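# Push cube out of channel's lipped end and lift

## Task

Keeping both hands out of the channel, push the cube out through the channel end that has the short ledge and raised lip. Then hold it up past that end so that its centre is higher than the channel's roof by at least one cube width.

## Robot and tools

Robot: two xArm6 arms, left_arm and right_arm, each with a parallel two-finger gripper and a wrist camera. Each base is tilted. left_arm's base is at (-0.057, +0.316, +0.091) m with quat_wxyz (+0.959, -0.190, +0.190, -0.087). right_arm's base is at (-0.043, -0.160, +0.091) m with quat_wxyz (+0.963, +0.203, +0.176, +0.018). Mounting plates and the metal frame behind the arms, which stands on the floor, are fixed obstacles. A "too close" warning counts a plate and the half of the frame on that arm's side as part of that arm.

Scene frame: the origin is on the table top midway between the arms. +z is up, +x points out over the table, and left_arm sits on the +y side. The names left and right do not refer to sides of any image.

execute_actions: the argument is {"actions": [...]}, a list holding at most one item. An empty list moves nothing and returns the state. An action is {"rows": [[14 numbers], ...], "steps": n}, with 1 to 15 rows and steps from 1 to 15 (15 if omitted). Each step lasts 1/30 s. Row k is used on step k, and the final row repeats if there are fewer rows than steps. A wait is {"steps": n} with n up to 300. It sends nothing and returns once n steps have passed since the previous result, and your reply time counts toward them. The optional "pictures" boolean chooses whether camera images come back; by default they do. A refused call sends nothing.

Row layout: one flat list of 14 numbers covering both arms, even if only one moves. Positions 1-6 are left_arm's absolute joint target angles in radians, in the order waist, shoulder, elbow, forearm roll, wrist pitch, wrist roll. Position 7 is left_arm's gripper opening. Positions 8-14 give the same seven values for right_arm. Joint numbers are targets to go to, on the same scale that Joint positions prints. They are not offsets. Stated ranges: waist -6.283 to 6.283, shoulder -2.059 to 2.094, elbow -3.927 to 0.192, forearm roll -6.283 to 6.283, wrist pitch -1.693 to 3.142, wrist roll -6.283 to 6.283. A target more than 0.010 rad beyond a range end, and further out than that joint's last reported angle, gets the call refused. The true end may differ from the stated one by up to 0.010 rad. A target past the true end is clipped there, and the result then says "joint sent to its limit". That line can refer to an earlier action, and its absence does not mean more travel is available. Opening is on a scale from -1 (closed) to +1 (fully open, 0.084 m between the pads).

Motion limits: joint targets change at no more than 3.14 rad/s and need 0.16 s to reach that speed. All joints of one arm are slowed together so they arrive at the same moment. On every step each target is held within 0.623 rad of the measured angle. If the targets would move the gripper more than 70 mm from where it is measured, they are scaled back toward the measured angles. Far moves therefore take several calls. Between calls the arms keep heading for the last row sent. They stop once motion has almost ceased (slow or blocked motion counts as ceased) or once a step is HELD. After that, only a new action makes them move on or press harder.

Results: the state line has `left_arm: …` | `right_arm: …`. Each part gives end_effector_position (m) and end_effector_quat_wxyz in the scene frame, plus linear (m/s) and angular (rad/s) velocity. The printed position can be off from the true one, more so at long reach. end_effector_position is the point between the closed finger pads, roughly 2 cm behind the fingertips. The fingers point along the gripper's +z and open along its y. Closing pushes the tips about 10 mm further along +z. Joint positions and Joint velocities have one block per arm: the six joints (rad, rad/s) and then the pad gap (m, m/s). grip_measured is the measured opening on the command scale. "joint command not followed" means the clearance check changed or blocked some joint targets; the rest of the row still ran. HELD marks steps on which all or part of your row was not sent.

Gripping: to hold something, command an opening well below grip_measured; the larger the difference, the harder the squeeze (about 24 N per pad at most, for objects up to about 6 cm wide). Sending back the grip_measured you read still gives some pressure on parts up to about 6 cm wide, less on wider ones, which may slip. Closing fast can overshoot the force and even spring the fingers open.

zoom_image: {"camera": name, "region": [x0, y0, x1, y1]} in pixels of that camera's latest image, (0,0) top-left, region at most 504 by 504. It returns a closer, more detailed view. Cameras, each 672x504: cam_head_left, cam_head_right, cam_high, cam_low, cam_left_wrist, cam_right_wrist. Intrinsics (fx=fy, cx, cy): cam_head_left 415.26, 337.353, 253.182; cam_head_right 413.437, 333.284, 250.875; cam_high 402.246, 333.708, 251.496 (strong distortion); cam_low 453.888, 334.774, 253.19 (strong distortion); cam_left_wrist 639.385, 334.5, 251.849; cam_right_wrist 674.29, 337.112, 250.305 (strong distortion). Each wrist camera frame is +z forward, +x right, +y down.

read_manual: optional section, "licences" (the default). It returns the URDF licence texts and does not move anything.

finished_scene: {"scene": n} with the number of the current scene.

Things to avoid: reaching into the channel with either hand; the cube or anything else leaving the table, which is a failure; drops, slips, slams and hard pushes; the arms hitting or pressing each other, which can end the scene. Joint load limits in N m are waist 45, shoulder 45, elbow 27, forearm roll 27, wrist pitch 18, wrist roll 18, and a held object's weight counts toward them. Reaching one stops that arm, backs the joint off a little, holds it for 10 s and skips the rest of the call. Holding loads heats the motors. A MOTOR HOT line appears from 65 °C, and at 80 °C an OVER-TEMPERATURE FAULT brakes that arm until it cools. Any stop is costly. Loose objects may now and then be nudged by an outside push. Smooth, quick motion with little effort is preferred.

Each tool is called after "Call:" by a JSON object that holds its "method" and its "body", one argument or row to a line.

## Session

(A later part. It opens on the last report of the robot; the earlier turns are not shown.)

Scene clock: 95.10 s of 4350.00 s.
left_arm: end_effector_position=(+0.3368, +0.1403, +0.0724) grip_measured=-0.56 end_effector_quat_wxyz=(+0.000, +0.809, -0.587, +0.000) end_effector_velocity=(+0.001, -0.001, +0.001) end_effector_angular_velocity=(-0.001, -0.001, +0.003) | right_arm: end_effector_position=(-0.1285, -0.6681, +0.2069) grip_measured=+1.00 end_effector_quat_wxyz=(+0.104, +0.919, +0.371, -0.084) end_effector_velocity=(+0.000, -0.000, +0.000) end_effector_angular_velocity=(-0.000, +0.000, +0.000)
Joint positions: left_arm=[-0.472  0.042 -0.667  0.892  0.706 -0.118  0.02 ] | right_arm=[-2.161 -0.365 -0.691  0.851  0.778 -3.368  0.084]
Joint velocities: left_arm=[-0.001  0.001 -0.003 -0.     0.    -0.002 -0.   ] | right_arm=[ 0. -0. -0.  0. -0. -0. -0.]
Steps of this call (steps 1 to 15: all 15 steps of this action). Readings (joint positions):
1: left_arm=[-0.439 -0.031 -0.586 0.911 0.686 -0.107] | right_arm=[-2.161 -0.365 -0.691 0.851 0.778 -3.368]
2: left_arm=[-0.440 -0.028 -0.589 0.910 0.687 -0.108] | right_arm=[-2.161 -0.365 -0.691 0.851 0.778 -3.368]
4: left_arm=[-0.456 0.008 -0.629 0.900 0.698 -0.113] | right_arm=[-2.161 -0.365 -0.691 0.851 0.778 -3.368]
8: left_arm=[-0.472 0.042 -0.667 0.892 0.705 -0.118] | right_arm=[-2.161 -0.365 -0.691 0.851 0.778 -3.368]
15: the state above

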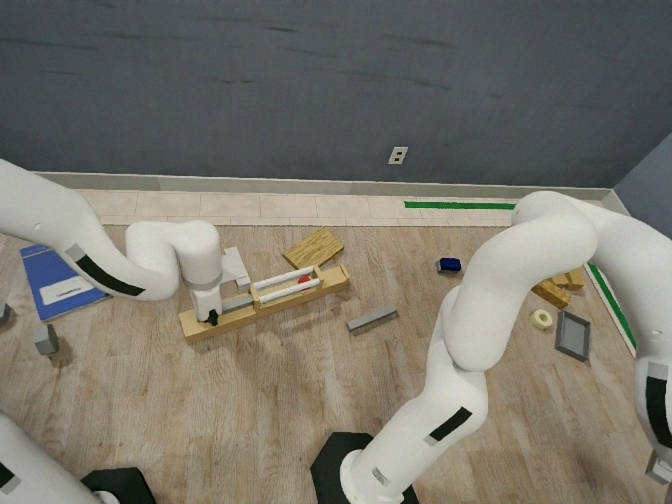

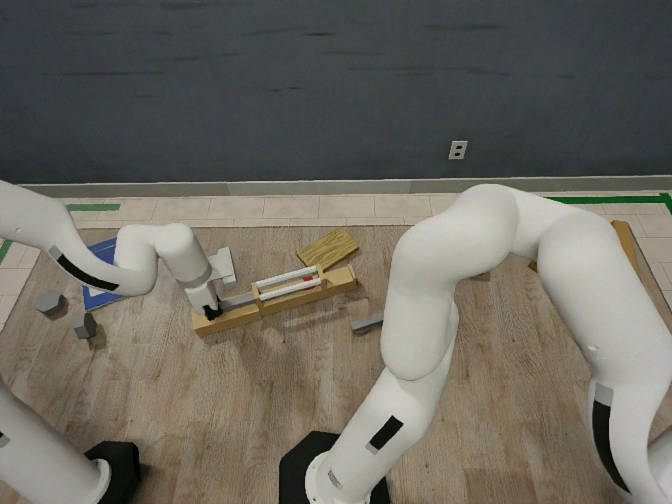

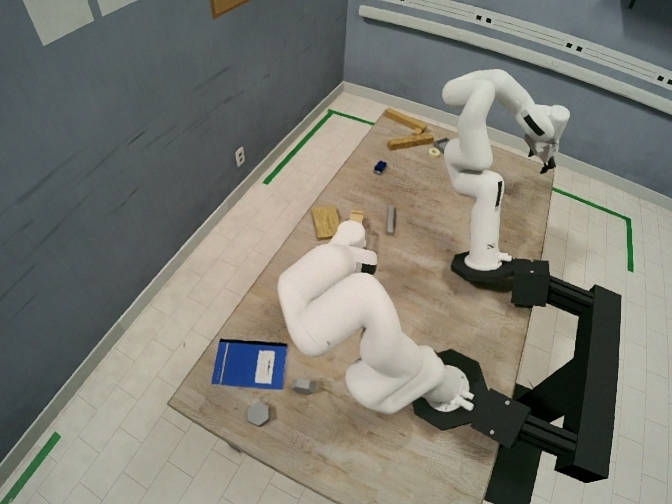

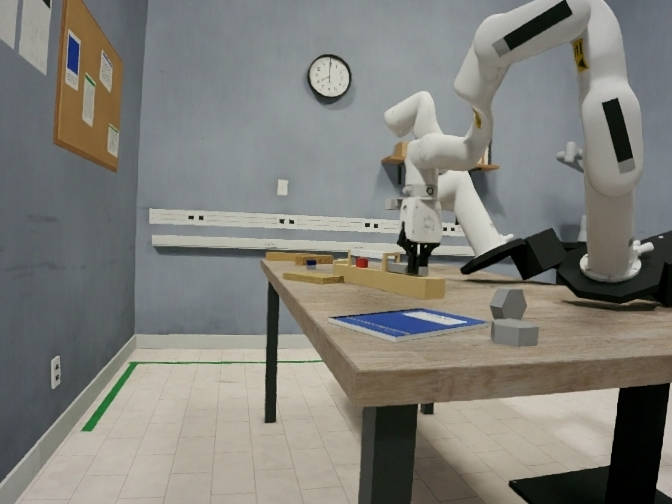

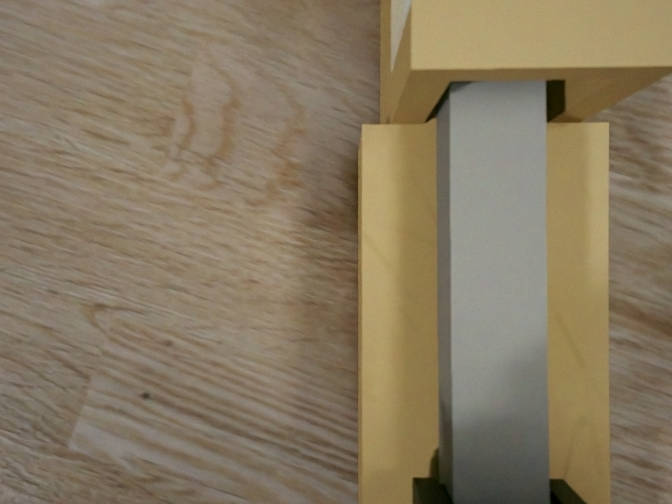

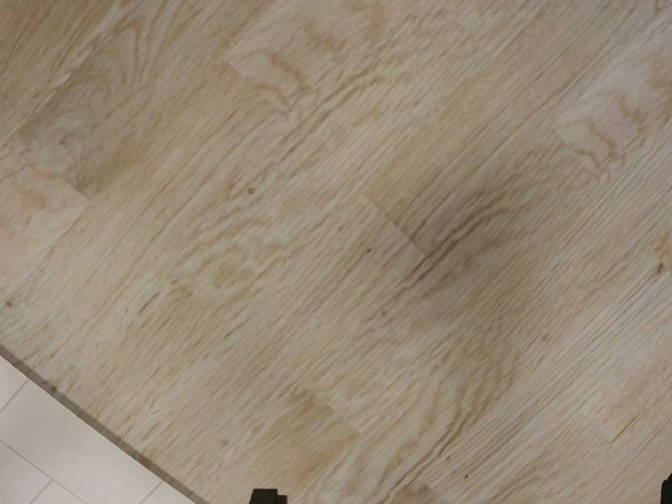

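Call:
{"method": "execute_actions", "body": {
  "actions": [
    {"rows":[[-0.479,0.0407,-0.6594,0.893,0.706,-0.127,-1,-2.161,-0.365,-0.691,0.851,0.778,-3.368,1],[-0.479,0.0407,-0.6594,0.893,0.706,-0.127,-1,-2.161,-0.365,-0.691,0.851,0.778,-3.368,1],[-0.479,0.0407,-0.6594,0.893,0.706,-0.127,-1,-2.161,-0.365,-0.691,0.851,0.778,-3.368,1],[-0.479,0.0407,-0.6594,0.893,0.706,-0.127,-1,-2.161,-0.365,-0.691,0.851,0.778,-3.368,1],[-0.479,0.0407,-0.6594,0.893,0.706,-0.127,-1,-2.161,-0.365,-0.691,0.851,0.778,-3.368,1],[-0.498,0.077,-0.6977,0.884,0.716,-0.135,-1,-2.161,-0.365,-0.691,0.851,0.778,-3.368,1],[-0.498,0.077,-0.6977,0.884,0.716,-0.135,-1,-2.161,-0.365,-0.691,0.851,0.778,-3.368,1],[-0.498,0.077,-0.6977,0.884,0.716,-0.135,-1,-2.161,-0.365,-0.691,0.851,0.778,-3.368,1],[-0.498,0.077,-0.6977,0.884,0.716,-0.135,-1,-2.161,-0.365,-0.691,0.851,0.778,-3.368,1],[-0.515,0.1136,-0.7375,0.8745,0.7255,-0.141,-1,-2.161,-0.365,-0.691,0.851,0.778,-3.368,1]]}
  ],
  "pictures": false
}}

Call:
{"method": "execute_actions", "body": {
  "actions": [
    {"rows":[[-0.531,0.1505,-0.7785,0.865,0.735,-0.146,-1,-2.161,-0.365,-0.691,0.851,0.778,-3.368,1],[-0.531,0.1505,-0.7785,0.865,0.735,-0.146,-1,-2.161,-0.365,-0.691,0.851,0.778,-3.368,1],[-0.531,0.1505,-0.7785,0.865,0.735,-0.146,-1,-2.161,-0.365,-0.691,0.851,0.778,-3.368,1],[-0.546,0.1877,-0.8207,0.8555,0.745,-0.149,-1,-2.161,-0.365,-0.691,0.851,0.778,-3.368,1],[-0.546,0.1877,-0.8207,0.8555,0.745,-0.149,-1,-2.161,-0.365,-0.691,0.851,0.778,-3.368,1],[-0.546,0.1877,-0.8207,0.8555,0.745,-0.149,-1,-2.161,-0.365,-0.691,0.851,0.778,-3.368,1],[-0.5596,0.225,-0.864,0.846,0.755,-0.15,-1,-2.161,-0.365,-0.691,0.851,0.778,-3.368,1],[-0.5596,0.225,-0.864,0.846,0.755,-0.15,-1,-2.161,-0.365,-0.691,0.851,0.778,-3.368,1],[-0.5596,0.225,-0.864,0.846,0.755,-0.15,-1,-2.161,-0.365,-0.691,0.851,0.778,-3.368,1],[-0.572,0.263,-0.909,0.836,0.765,-0.15,-1,-2.161,-0.365,-0.691,0.851,0.778,-3.368,1]]}
  ],
  "pictures": false
}}

Call:
{"method": "execute_actions", "body": {
  "actions": [
    {"rows":[[-0.572,0.263,-0.909,0.836,0.765,-0.15,0.2,-2.161,-0.365,-0.691,0.851,0.778,-3.368,1]]}
  ]
}}

Scene clock: 117.13 s of 4350.00 s.
left_arm: end_effector_position=(+0.3399, +0.1154, +0.0731) grip_measured=-0.56 end_effector_quat_wxyz=(+0.001, +0.809, -0.588, +0.000) end_effector_velocity=(+0.001, -0.011, -0.002) end_effector_angular_velocity=(+0.013, +0.007, +0.001) | right_arm: end_effector_position=(-0.1285, -0.6681, +0.2069) grip_measured=+1.00 end_effector_quat_wxyz=(+0.104, +0.919, +0.371, -0.084) end_effector_velocity=(-0.000, +0.000, +0.000) end_effector_angular_velocity=(+0.000, -0.000, -0.000)
Joint positions: left_arm=[-0.515  0.113 -0.736  0.875  0.724 -0.141  0.02 ] | right_arm=[-2.161 -0.365 -0.691  0.851  0.778 -3.368  0.084]
Joint velocities: left_arm=[-0.02   0.044 -0.042 -0.013  0.021 -0.01  -0.   ] | right_arm=[-0.001  0.     0.    -0.     0.001 -0.     0.   ]
Steps of this call (steps 1 to 15: the robot went on to your last target; steps 16 to 90: nothing new was sent; then 18.53 s passed at rest; steps 91 to 105: all 15 steps of this action). Readings (joint positions):
91: left_arm=[-0.472 0.042 -0.667 0.892 0.706 -0.118] | right_arm=[-2.161 -0.365 -0.691 0.851 0.778 -3.368]
92: left_arm=[-0.473 0.042 -0.666 0.892 0.706 -0.120] | right_arm=[-2.161 -0.365 -0.691 0.851 0.778 -3.368]
94: left_arm=[-0.478 0.041 -0.661 0.893 0.706 -0.125] | right_arm=[-2.161 -0.365 -0.691 0.851 0.778 -3.368]
98: left_arm=[-0.486 0.055 -0.675 0.889 0.711 -0.131] | right_arm=[-2.161 -0.365 -0.691 0.851 0.778 -3.368]
105: the state above

Scene clock: 117.63 s of 4350.00 s.
left_arm: end_effector_position=(+0.3567, +0.0676, +0.0719) grip_measured=-0.56 end_effector_quat_wxyz=(+0.000, +0.809, -0.588, +0.001) end_effector_velocity=(+0.002, -0.013, -0.004) end_effector_angular_velocity=(+0.013, +0.008, +0.001) | right_arm: end_effector_position=(-0.1285, -0.6681, +0.2069) grip_measured=+1.00 end_effector_quat_wxyz=(+0.104, +0.919, +0.371, -0.084) end_effector_velocity=(+0.000, -0.000, -0.000) end_effector_angular_velocity=(-0.000, +0.000, -0.001)
Joint positions: left_arm=[-0.572  0.261 -0.907  0.837  0.764 -0.15   0.02 ] | right_arm=[-2.161 -0.365 -0.691  0.851  0.778 -3.368  0.084]
Joint velocities: left_arm=[-0.016  0.053 -0.055 -0.016  0.023 -0.002  0.   ] | right_arm=[ 0.001  0.     0.    -0.    -0.001  0.001  0.   ]
Steps of this call (steps 1 to 15: all 15 steps of this action). Readings (joint positions):
1: left_arm=[-0.515 0.113 -0.737 0.875 0.725 -0.141] | right_arm=[-2.161 -0.365 -0.691 0.851 0.778 -3.368]
2: left_arm=[-0.516 0.116 -0.740 0.874 0.727 -0.141] | right_arm=[-2.161 -0.365 -0.691 0.851 0.778 -3.368]
4: left_arm=[-0.526 0.140 -0.767 0.868 0.732 -0.145] | right_arm=[-2.161 -0.365 -0.691 0.851 0.778 -3.368]
8: left_arm=[-0.546 0.186 -0.819 0.856 0.744 -0.149] | right_arm=[-2.161 -0.365 -0.691 0.851 0.778 -3.368]
15: the state above

Scene clock: 118.13 s of 4350.00 s.
left_arm: end_effector_position=(+0.3571, +0.0673, +0.0719) grip_measured=+0.19 end_effector_quat_wxyz=(+0.000, +0.809, -0.588, +0.000) end_effector_velocity=(+0.000, -0.000, -0.000) end_effector_angular_velocity=(-0.001, -0.000, +0.001) | right_arm: end_effector_position=(-0.1285, -0.6681, +0.2069) grip_measured=+1.00 end_effector_quat_wxyz=(+0.104, +0.919, +0.371, -0.084) end_effector_velocity=(+0.000, +0.000, -0.000) end_effector_angular_velocity=(+0.001, -0.001, -0.000)
Joint positions: left_arm=[-0.572  0.263 -0.909  0.836  0.765 -0.15   0.052] | right_arm=[-2.161 -0.365 -0.691  0.851  0.778 -3.368  0.084]
Joint velocities: left_arm=[ 0.     0.001 -0.001  0.    -0.001 -0.001 -0.   ] | right_arm=[ 0.001 -0.     0.    -0.     0.001  0.001  0.   ]
Steps of this call (steps 1 to 15: all 15 steps of this action). Readings (joint positions):
1: left_arm=[-0.572 0.262 -0.908 0.836 0.764 -0.150] | right_arm=[-2.161 -0.365 -0.691 0.851 0.778 -3.368]
2: left_arm=[-0.572 0.263 -0.908 0.836 0.765 -0.150] | right_arm=[-2.161 -0.365 -0.691 0.851 0.778 -3.368]
4: left_arm=[-0.572 0.262 -0.909 0.836 0.765 -0.150] | right_arm=[-2.161 -0.365 -0.691 0.851 0.778 -3.368]
8: left_arm=[-0.572 0.262 -0.909 0.836 0.765 -0.150] | right_arm=[-2.161 -0.365 -0.691 0.851 0.778 -3.368]
15: the state above

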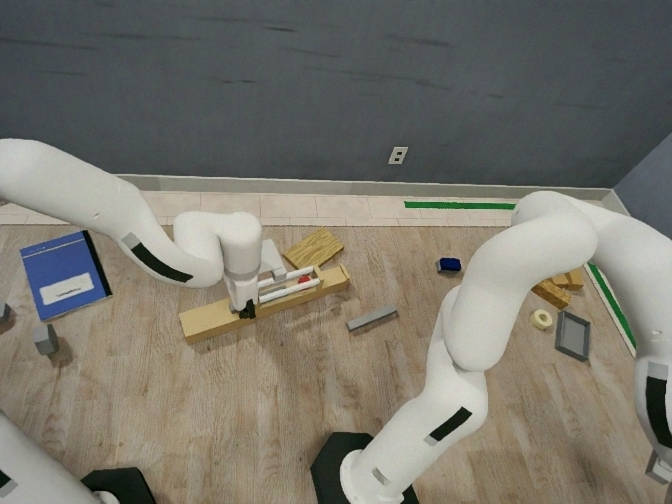

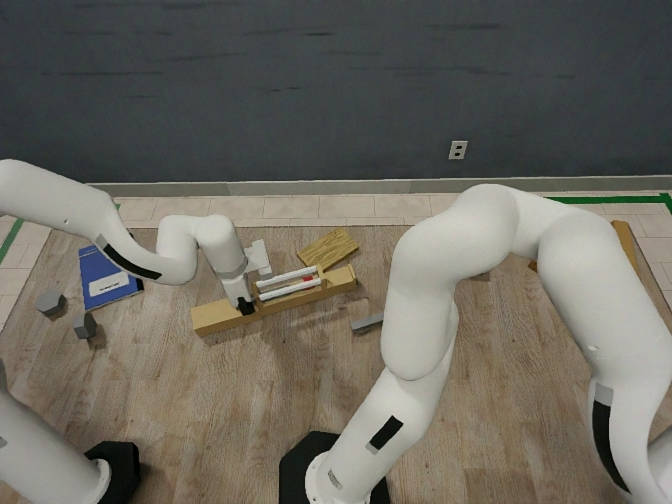

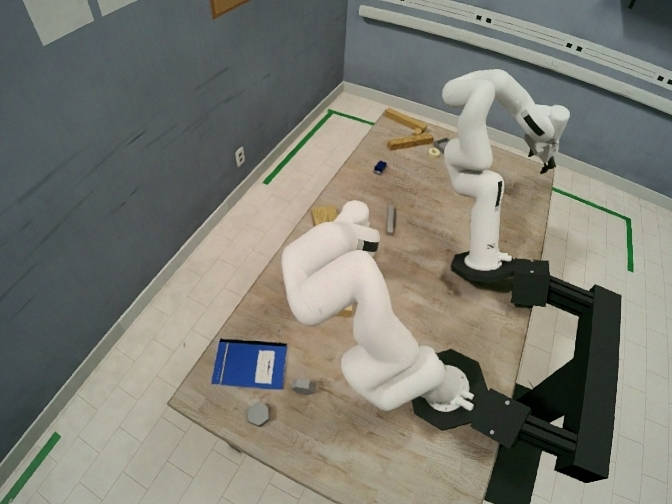

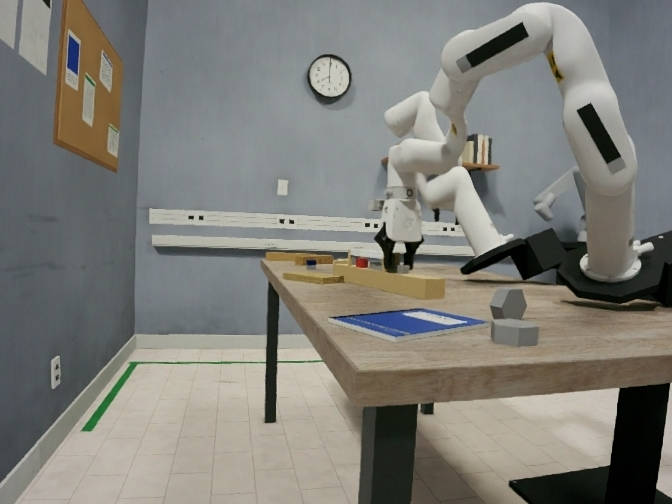

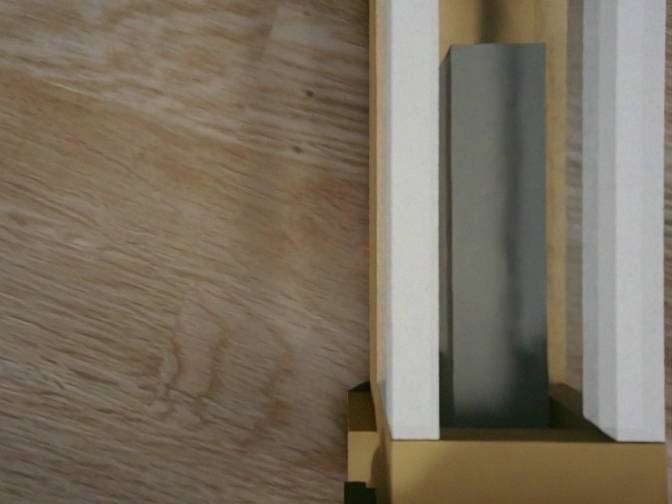

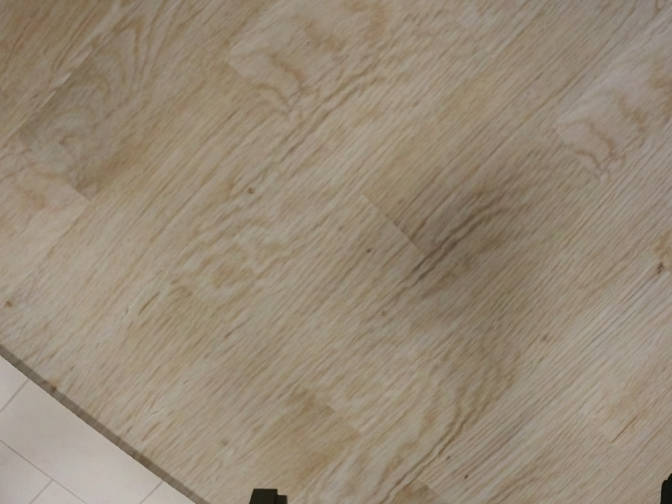

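Call:
{"method": "execute_actions", "body": {
  "actions": [
    {"rows":[[-0.498,0.077,-0.6977,0.884,0.716,-0.135,0.2,-2.161,-0.365,-0.691,0.851,0.778,-3.368,1]]}
  ],
  "pictures": false
}}

Call:
{"method": "execute_actions", "body": {
  "actions": [
    {"rows":[[-0.498,0.077,-0.6977,0.884,0.716,-0.135,-1,-2.161,-0.365,-0.691,0.851,0.778,-3.368,1]]}
  ],
  "pictures": false
}}

Call:
{"method": "execute_actions", "body": {
  "actions": [
    {"rows":[[-0.515,0.1136,-0.7375,0.8745,0.7255,-0.141,-1,-2.161,-0.365,-0.691,0.851,0.778,-3.368,1],[-0.515,0.1136,-0.7375,0.8745,0.7255,-0.141,-1,-2.161,-0.365,-0.691,0.851,0.778,-3.368,1],[-0.515,0.1136,-0.7375,0.8745,0.7255,-0.141,-1,-2.161,-0.365,-0.691,0.851,0.778,-3.368,1],[-0.531,0.1505,-0.7785,0.865,0.735,-0.146,-1,-2.161,-0.365,-0.691,0.851,0.778,-3.368,1],[-0.531,0.1505,-0.7785,0.865,0.735,-0.146,-1,-2.161,-0.365,-0.691,0.851,0.778,-3.368,1],[-0.531,0.1505,-0.7785,0.865,0.735,-0.146,-1,-2.161,-0.365,-0.691,0.851,0.778,-3.368,1],[-0.546,0.1877,-0.8207,0.8555,0.745,-0.149,-1,-2.161,-0.365,-0.691,0.851,0.778,-3.368,1],[-0.546,0.1877,-0.8207,0.8555,0.745,-0.149,-1,-2.161,-0.365,-0.691,0.851,0.778,-3.368,1],[-0.546,0.1877,-0.8207,0.8555,0.745,-0.149,-1,-2.161,-0.365,-0.691,0.851,0.778,-3.368,1],[-0.5596,0.225,-0.864,0.846,0.755,-0.15,-1,-2.161,-0.365,-0.691,0.851,0.778,-3.368,1],[-0.5596,0.225,-0.864,0.846,0.755,-0.15,-1,-2.161,-0.365,-0.691,0.851,0.778,-3.368,1],[-0.5596,0.225,-0.864,0.846,0.755,-0.15,-1,-2.161,-0.365,-0.691,0.851,0.778,-3.368,1],[-0.572,0.263,-0.909,0.836,0.765,-0.15,-1,-2.161,-0.365,-0.691,0.851,0.778,-3.368,1]]}
  ],
  "pictures": false
}}

Scene clock: 131.93 s of 4350.00 s.
left_arm: end_effector_position=(+0.3362, +0.1268, +0.0729) grip_measured=+0.19 end_effector_quat_wxyz=(+0.000, +0.809, -0.588, -0.000) end_effector_velocity=(-0.002, +0.000, -0.001) end_effector_angular_velocity=(+0.001, +0.002, -0.002) | right_arm: end_effector_position=(-0.1285, -0.6681, +0.2069) grip_measured=+1.00 end_effector_quat_wxyz=(+0.104, +0.919, +0.371, -0.084) end_effector_velocity=(-0.000, +0.000, -0.001) end_effector_angular_velocity=(+0.002, -0.000, -0.001)
Joint positions: left_arm=[-0.499  0.078 -0.699  0.884  0.716 -0.135  0.052] | right_arm=[-2.161 -0.365 -0.691  0.851  0.778 -3.368  0.084]
Joint velocities: left_arm=[-0.     0.001  0.003  0.001 -0.001 -0.001 -0.   ] | right_arm=[ 0.     0.002  0.    -0.002 -0.     0.002 -0.   ]
Steps of this call (steps 1 to 15: the robot went on to your last target; steps 16 to 90: nothing new was sent; then 10.30 s passed at rest; steps 91 to 105: all 15 steps of this action). Readings (joint positions):
91: left_arm=[-0.572 0.263 -0.909 0.836 0.765 -0.150] | right_arm=[-2.161 -0.365 -0.691 0.851 0.778 -3.368]
92: left_arm=[-0.571 0.260 -0.906 0.837 0.764 -0.150] | right_arm=[-2.161 -0.365 -0.691 0.851 0.778 -3.368]
94: left_arm=[-0.555 0.218 -0.856 0.849 0.751 -0.146] | right_arm=[-2.161 -0.365 -0.691 0.851 0.778 -3.368]
98: left_arm=[-0.500 0.085 -0.708 0.881 0.721 -0.136] | right_arm=[-2.161 -0.365 -0.691 0.851 0.778 -3.368]
105: the state above

Scene clock: 132.43 s of 4350.00 s.
left_arm: end_effector_position=(+0.3362, +0.1272, +0.0729) grip_measured=-1.00 end_effector_quat_wxyz=(+0.000, +0.809, -0.588, -0.000) end_effector_velocity=(+0.001, +0.000, +0.000) end_effector_angular_velocity=(-0.001, -0.001, -0.001) | right_arm: end_effector_position=(-0.1285, -0.6681, +0.2069) grip_measured=+1.00 end_effector_quat_wxyz=(+0.104, +0.919, +0.371, -0.084) end_effector_velocity=(-0.000, +0.000, -0.000) end_effector_angular_velocity=(+0.000, +0.000, -0.000)
Joint positions: left_arm=[-0.498  0.077 -0.698  0.884  0.716 -0.135  0.   ] | right_arm=[-2.161 -0.365 -0.691  0.851  0.778 -3.368  0.084]
Joint velocities: left_arm=[ 0.001 -0.001 -0.001 -0.     0.     0.002  0.   ] | right_arm=[-0.     0.001 -0.    -0.     0.    -0.    -0.   ]
Steps of this call (steps 1 to 15: all 15 steps of this action). Readings (joint positions):
1: left_arm=[-0.498 0.078 -0.699 0.884 0.716 -0.135] | right_arm=[-2.161 -0.365 -0.691 0.851 0.778 -3.368]
2: left_arm=[-0.498 0.078 -0.699 0.884 0.716 -0.135] | right_arm=[-2.161 -0.365 -0.691 0.851 0.778 -3.368]
4: left_arm=[-0.498 0.078 -0.698 0.884 0.716 -0.135] | right_arm=[-2.161 -0.365 -0.691 0.851 0.778 -3.368]
8: left_arm=[-0.498 0.077 -0.698 0.884 0.716 -0.135] | right_arm=[-2.161 -0.365 -0.691 0.851 0.778 -3.368]
15: the state above

Scene clock: 132.93 s of 4350.00 s.
left_arm: end_effector_position=(+0.3540, +0.0757, +0.0722) grip_measured=-1.00 end_effector_quat_wxyz=(-0.000, +0.809, -0.588, -0.000) end_effector_velocity=(+0.058, -0.143, -0.009) end_effector_angular_velocity=(+0.001, +0.001, +0.010) | right_arm: end_effector_position=(-0.1285, -0.6681, +0.2069) grip_measured=+1.00 end_effector_quat_wxyz=(+0.104, +0.919, +0.371, -0.084) end_effector_velocity=(+0.000, -0.000, +0.001) end_effector_angular_velocity=(-0.001, +0.000, +0.001)
Joint positions: left_arm=[-0.563  0.237 -0.878  0.843  0.759 -0.15   0.   ] | right_arm=[-2.161 -0.365 -0.691  0.851  0.778 -3.368  0.084]
Joint velocities: left_arm=[-0.144  0.462 -0.546 -0.121  0.121 -0.002  0.   ] | right_arm=[-0.    -0.002 -0.    -0.001  0.001  0.001 -0.   ]
Steps of this call (steps 1 to 15: all 15 steps of this action). Readings (joint positions):
1: left_arm=[-0.498 0.077 -0.698 0.884 0.716 -0.135] | right_arm=[-2.161 -0.365 -0.691 0.851 0.778 -3.368]
2: left_arm=[-0.499 0.080 -0.701 0.883 0.717 -0.136] | right_arm=[-2.161 -0.365 -0.691 0.851 0.778 -3.368]
4: left_arm=[-0.510 0.103 -0.727 0.877 0.723 -0.139] | right_arm=[-2.161 -0.365 -0.691 0.851 0.778 -3.368]
8: left_arm=[-0.531 0.150 -0.777 0.865 0.735 -0.146] | right_arm=[-2.161 -0.365 -0.691 0.851 0.778 -3.368]
15: the state above

Call:
{"method": "execute_actions", "body": {
  "actions": [
    {"rows":[[-0.786,0,-0.97,0.68,1.13,-0.08,1,-2.161,-0.365,-0.691,0.851,0.778,-3.368,1]]}
  ],
  "pictures": false
}}

Call:
{"method": "execute_actions", "body": {
  "actions": [
    {"rows":[[-1.018,0.5,-1.528,0.541,1.265,0,1,-2.161,-0.365,-0.691,0.851,0.778,-3.368,1]]}
  ],
  "pictures": false
}}

Call:
{"method": "execute_actions", "body": {
  "actions": [
    {"steps":25}
  ]
}}

Scene clock: 142.27 s of 4350.00 s.
left_arm: end_effector_position=(+0.3637, +0.0815, +0.2178) grip_measured=+1.00 end_effector_quat_wxyz=(-0.029, +0.815, -0.578, +0.013) end_effector_velocity=(-0.044, +0.025, -0.055) end_effector_angular_velocity=(+0.154, +0.095, -0.058) | right_arm: end_effector_position=(-0.1285, -0.6681, +0.2069) grip_measured=+1.00 end_effector_quat_wxyz=(+0.104, +0.919, +0.371, -0.084) end_effector_velocity=(+0.000, +0.000, -0.000) end_effector_angular_velocity=(+0.001, +0.000, +0.003)
Joint positions: left_arm=[-0.785 -0.001 -0.971  0.681  1.127 -0.08   0.084] | right_arm=[-2.161 -0.365 -0.691  0.851  0.778 -3.368  0.084]
Joint velocities: left_arm=[ 0.008  0.055  0.079 -0.015  0.061  0.007 -0.   ] | right_arm=[ 0.001 -0.001  0.    -0.001  0.    -0.001 -0.   ]
Steps of this call (steps 1 to 30: the robot went on to your last target; steps 31 to 90: nothing new was sent; then 5.83 s passed at rest; steps 91 to 105: all 15 steps of this action). Readings (joint positions):
91: left_arm=[-0.572 0.263 -0.909 0.836 0.765 -0.150] | right_arm=[-2.161 -0.365 -0.691 0.851 0.778 -3.368]
92: left_arm=[-0.574 0.261 -0.909 0.834 0.770 -0.149] | right_arm=[-2.161 -0.365 -0.691 0.851 0.778 -3.368]
94: left_arm=[-0.601 0.230 -0.913 0.812 0.823 -0.139] | right_arm=[-2.161 -0.365 -0.691 0.851 0.778 -3.368]
98: left_arm=[-0.701 0.104 -0.949 0.742 0.983 -0.108] | right_arm=[-2.161 -0.365 -0.691 0.851 0.778 -3.368]
105: the state above

Scene clock: 142.77 s of 4350.00 s.
left_arm: end_effector_position=(+0.3126, -0.0933, +0.2477) grip_measured=+1.00 end_effector_quat_wxyz=(-0.002, +0.757, -0.654, +0.000) end_effector_velocity=(-0.141, -0.173, -0.003) end_effector_angular_velocity=(+0.016, +0.062, -0.279) | right_arm: end_effector_position=(-0.1285, -0.6681, +0.2069) grip_measured=+1.00 end_effector_quat_wxyz=(+0.104, +0.919, +0.371, -0.084) end_effector_velocity=(-0.000, -0.000, -0.000) end_effector_angular_velocity=(-0.000, -0.000, -0.000)
Joint positions: left_arm=[-1.012  0.484 -1.505  0.547  1.258 -0.003  0.084] | right_arm=[-2.161 -0.365 -0.691  0.851  0.778 -3.368  0.084]
Joint velocities: left_arm=[-0.272  0.514 -0.483 -0.135  0.118  0.074 -0.   ] | right_arm=[ 0.     0.001  0.     0.001 -0.    -0.001  0.   ]
Steps of this call (steps 1 to 15: all 15 steps of this action). Readings (joint positions):
1: left_arm=[-0.785 0.001 -0.969 0.681 1.129 -0.080] | right_arm=[-2.161 -0.365 -0.691 0.851 0.778 -3.368]
2: left_arm=[-0.786 0.005 -0.971 0.679 1.131 -0.080] | right_arm=[-2.161 -0.365 -0.691 0.851 0.778 -3.368]
4: left_arm=[-0.805 0.048 -1.021 0.667 1.145 -0.072] | right_arm=[-2.161 -0.365 -0.691 0.851 0.778 -3.368]
8: left_arm=[-0.887 0.224 -1.216 0.619 1.189 -0.045] | right_arm=[-2.161 -0.365 -0.691 0.851 0.778 -3.368]
15: the state above

Scene clock: 143.60 s of 4350.00 s.
left_arm: end_effector_position=(+0.3110, -0.0989, +0.2499) grip_measured=+1.00 end_effector_quat_wxyz=(-0.000, +0.756, -0.655, +0.000) end_effector_velocity=(+0.000, -0.000, +0.000) end_effector_angular_velocity=(-0.001, -0.000, -0.001) | right_arm: end_effector_position=(-0.1285, -0.6681, +0.2069) grip_measured=+1.00 end_effector_quat_wxyz=(+0.104, +0.919, +0.371, -0.084) end_effector_velocity=(+0.000, -0.000, +0.000) end_effector_angular_velocity=(-0.000, -0.000, -0.001)
Joint positions: left_arm=[-1.018  0.5   -1.528  0.541  1.265 -0.     0.084] | right_arm=[-2.161 -0.365 -0.691  0.851  0.778 -3.368  0.084]
Joint velocities: left_arm=[-0.     0.    -0.    -0.    -0.001  0.001 -0.   ] | right_arm=[-0.    -0.    -0.     0.     0.001  0.001 -0.   ]
Steps of this call (steps 1 to 25: the robot went on to your last target). Readings (joint positions):
1: left_arm=[-1.018 0.496 -1.515 0.543 1.261 -0.002] | right_arm=[-2.161 -0.365 -0.691 0.851 0.778 -3.368]
2: left_arm=[-1.019 0.500 -1.520 0.542 1.263 -0.001] | right_arm=[-2.161 -0.365 -0.691 0.851 0.778 -3.368]
4: left_arm=[-1.017 0.499 -1.525 0.542 1.265 -0.000] | right_arm=[-2.161 -0.365 -0.691 0.851 0.778 -3.368]
8: left_arm=[-1.016 0.497 -1.528 0.541 1.265 -0.000] | right_arm=[-2.161 -0.365 -0.691 0.851 0.778 -3.368]
25: the state above

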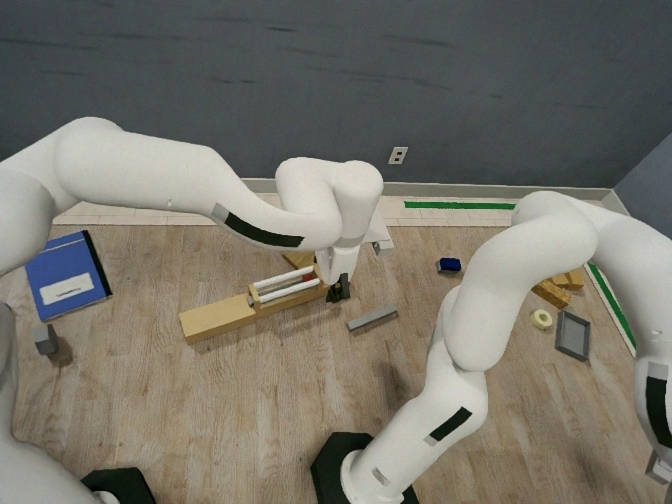

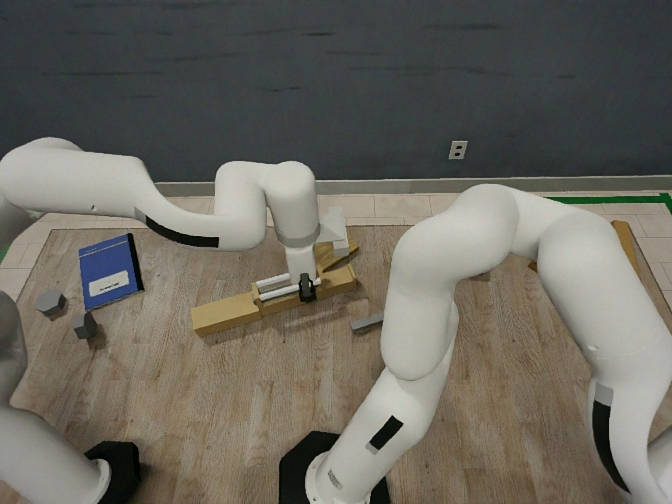

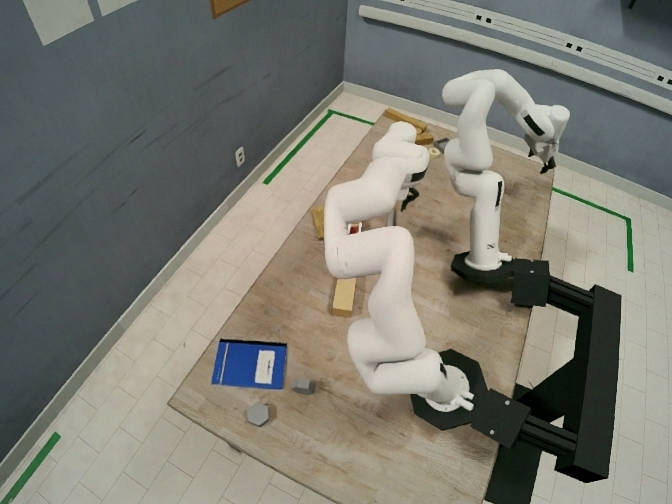

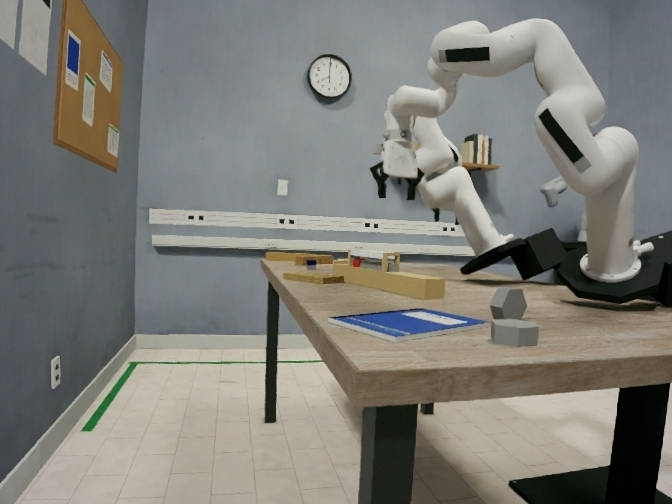

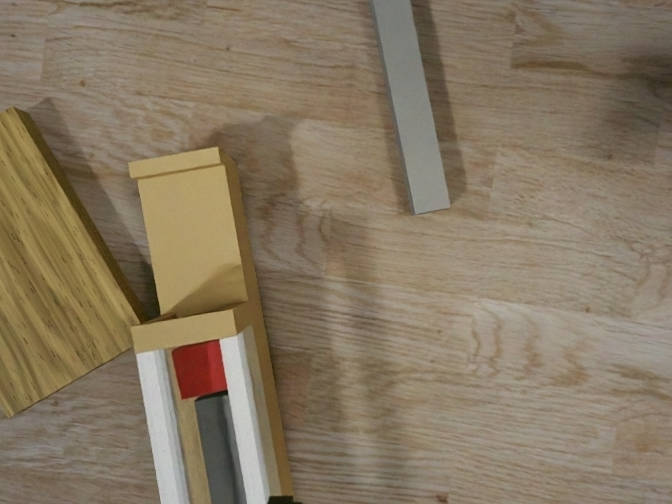

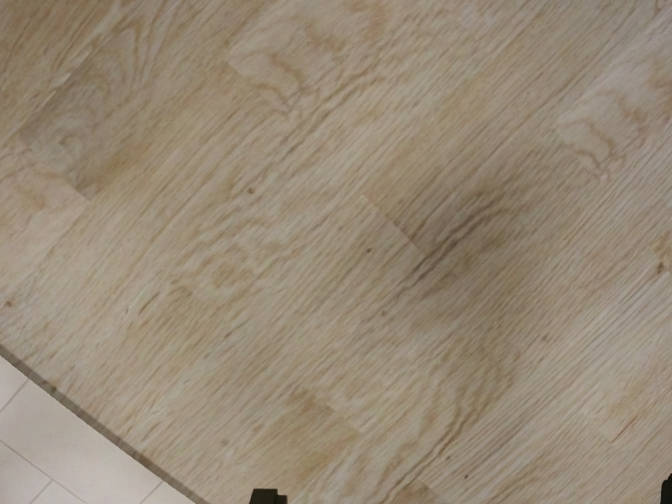

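Call:
{"method": "execute_actions", "body": {
  "actions": [
    {"rows":[[-0.902,1.17,-2.058,0.607,1.096,-0.174,1,-2.161,-0.365,-0.691,0.851,0.778,-3.368,1]]}
  ],
  "pictures": false
}}

Call:
{"method": "execute_actions", "body": {
  "actions": [
    {"steps":25}
  ],
  "pictures": false
}}

Call:
{"method": "execute_actions", "body": {
  "actions": [
    {"rows":[[-0.889,1.244,-2.117,0.614,1.078,-0.193,1,-2.161,-0.365,-0.691,0.851,0.778,-3.368,1]]}
  ]
}}

Scene clock: 158.03 s of 4350.00 s.
left_arm: end_effector_position=(+0.3208, -0.2046, +0.0896) grip_measured=+1.00 end_effector_quat_wxyz=(-0.001, +0.802, -0.597, +0.001) end_effector_velocity=(-0.046, -0.167, -0.451) end_effector_angular_velocity=(+0.020, +0.022, +0.321) | right_arm: end_effector_position=(-0.1285, -0.6681, +0.2069) grip_measured=+1.00 end_effector_quat_wxyz=(+0.104, +0.919, +0.371, -0.084) end_effector_velocity=(-0.000, -0.000, +0.000) end_effector_angular_velocity=(-0.002, -0.000, -0.002)
Joint positions: left_arm=[-0.921  1.056 -1.968  0.596  1.125 -0.144  0.084] | right_arm=[-2.161 -0.365 -0.691  0.851  0.778 -3.368  0.084]
Joint velocities: left_arm=[ 0.225  1.321 -1.021  0.127 -0.325 -0.335 -0.   ] | right_arm=[-0.001 -0.     0.     0.002 -0.001 -0.     0.   ]
Steps of this call (steps 1 to 15: the robot went on to your last target; steps 16 to 90: nothing new was sent; then 10.93 s passed at rest; steps 91 to 105: all 15 steps of this action). Readings (joint positions):
91: left_arm=[-1.018 0.500 -1.528 0.541 1.265 -0.000] | right_arm=[-2.161 -0.365 -0.691 0.851 0.778 -3.368]
92: left_arm=[-1.017 0.503 -1.531 0.541 1.264 -0.001] | right_arm=[-2.161 -0.365 -0.691 0.851 0.778 -3.368]
94: left_arm=[-1.009 0.548 -1.578 0.547 1.250 -0.016] | right_arm=[-2.161 -0.365 -0.691 0.851 0.778 -3.368]
98: left_arm=[-0.975 0.743 -1.727 0.566 1.202 -0.065] | right_arm=[-2.161 -0.365 -0.691 0.851 0.778 -3.368]
105: the state above

Scene clock: 158.87 s of 4350.00 s.
left_arm: end_effector_position=(+0.3166, -0.2181, +0.0511) grip_measured=+1.00 end_effector_quat_wxyz=(-0.000, +0.811, -0.585, +0.001) end_effector_velocity=(-0.002, +0.001, -0.003) end_effector_angular_velocity=(+0.005, +0.002, -0.003) | right_arm: end_effector_position=(-0.1285, -0.6681, +0.2069) grip_measured=+1.00 end_effector_quat_wxyz=(+0.104, +0.919, +0.371, -0.084) end_effector_velocity=(+0.000, -0.000, +0.000) end_effector_angular_velocity=(-0.001, -0.001, -0.001)
Joint positions: left_arm=[-0.902  1.17  -2.058  0.607  1.096 -0.174  0.084] | right_arm=[-2.161 -0.365 -0.691  0.851  0.778 -3.368  0.084]
Joint velocities: left_arm=[ 0.001  0.003  0.003  0.     0.     0.    -0.   ] | right_arm=[ 0.     0.    -0.     0.002 -0.     0.     0.   ]
Steps of this call (steps 1 to 25: the robot went on to your last target). Readings (joint positions):
1: left_arm=[-0.914 1.099 -2.000 0.600 1.114 -0.155] | right_arm=[-2.161 -0.365 -0.691 0.851 0.778 -3.368]
2: left_arm=[-0.908 1.135 -2.026 0.603 1.106 -0.164] | right_arm=[-2.161 -0.365 -0.691 0.851 0.778 -3.368]
4: left_arm=[-0.901 1.170 -2.044 0.606 1.100 -0.171] | right_arm=[-2.161 -0.365 -0.691 0.851 0.778 -3.368]
8: left_arm=[-0.903 1.166 -2.059 0.607 1.096 -0.174] | right_arm=[-2.161 -0.365 -0.691 0.851 0.778 -3.368]
25: the state above

Scene clock: 159.37 s of 4350.00 s.
left_arm: end_effector_position=(+0.3140, -0.2256, +0.0269) grip_measured=+1.00 end_effector_quat_wxyz=(+0.001, +0.817, -0.577, +0.002) end_effector_velocity=(-0.012, +0.007, -0.016) end_effector_angular_velocity=(+0.030, +0.014, -0.014) | right_arm: end_effector_position=(-0.1285, -0.6681, +0.2069) grip_measured=+1.00 end_effector_quat_wxyz=(+0.104, +0.919, +0.371, -0.084) end_effector_velocity=(+0.000, -0.000, -0.000) end_effector_angular_velocity=(+0.000, +0.000, +0.000)
Joint positions: left_arm=[-0.889  1.242 -2.119  0.614  1.078 -0.193  0.084] | right_arm=[-2.161 -0.365 -0.691  0.851  0.778 -3.368  0.084]
Joint velocities: left_arm=[ 0.002  0.016  0.017 -0.     0.003 -0.    -0.   ] | right_arm=[ 0.001 -0.     0.    -0.    -0.     0.     0.   ]
Steps of this call (steps 1 to 15: all 15 steps of this action). Readings (joint positions):
1: left_arm=[-0.902 1.170 -2.058 0.607 1.096 -0.174] | right_arm=[-2.161 -0.365 -0.691 0.851 0.778 -3.368]
2: left_arm=[-0.902 1.173 -2.061 0.607 1.095 -0.175] | right_arm=[-2.161 -0.365 -0.691 0.851 0.778 -3.368]
4: left_arm=[-0.896 1.207 -2.097 0.611 1.084 -0.185] | right_arm=[-2.161 -0.365 -0.691 0.851 0.778 -3.368]
8: left_arm=[-0.888 1.249 -2.110 0.614 1.079 -0.193] | right_arm=[-2.161 -0.365 -0.691 0.851 0.778 -3.368]
15: the state above

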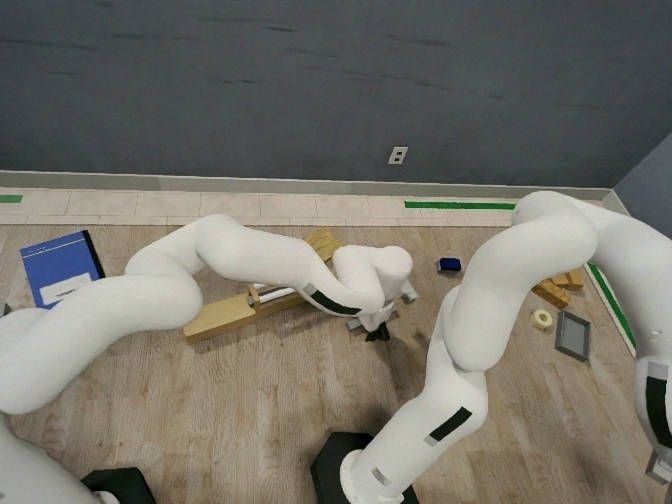

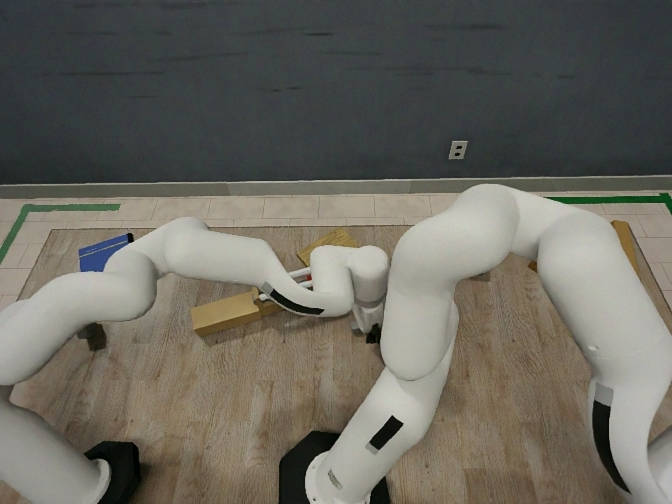

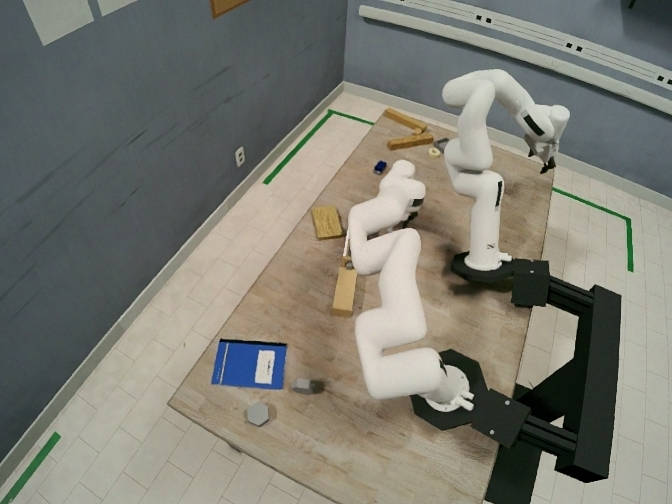

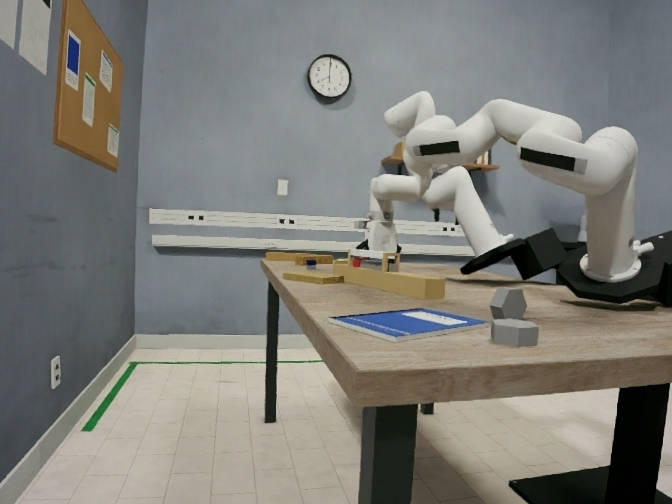

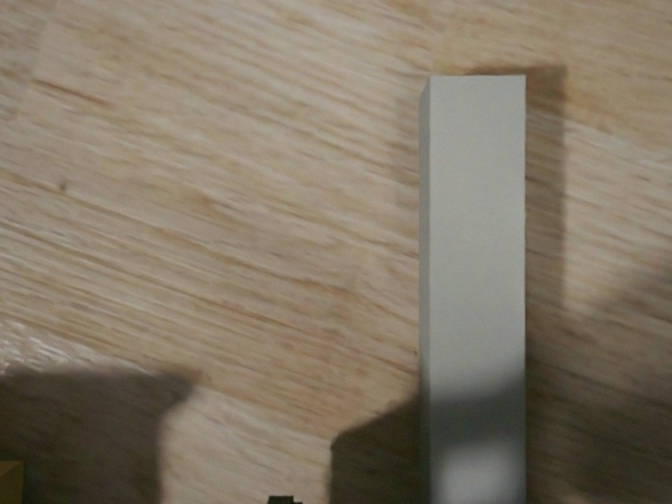

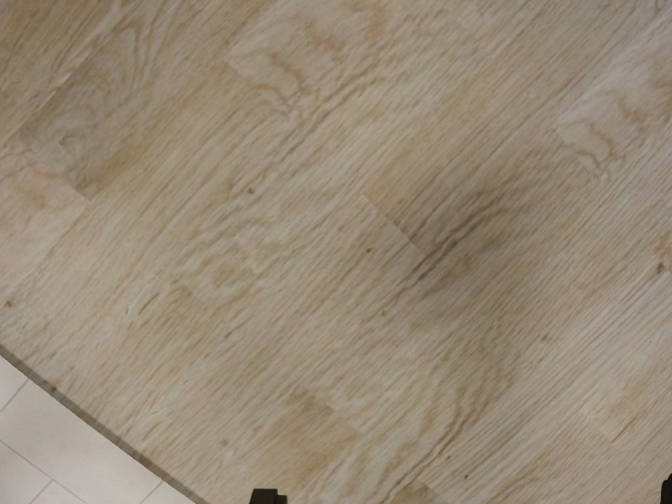

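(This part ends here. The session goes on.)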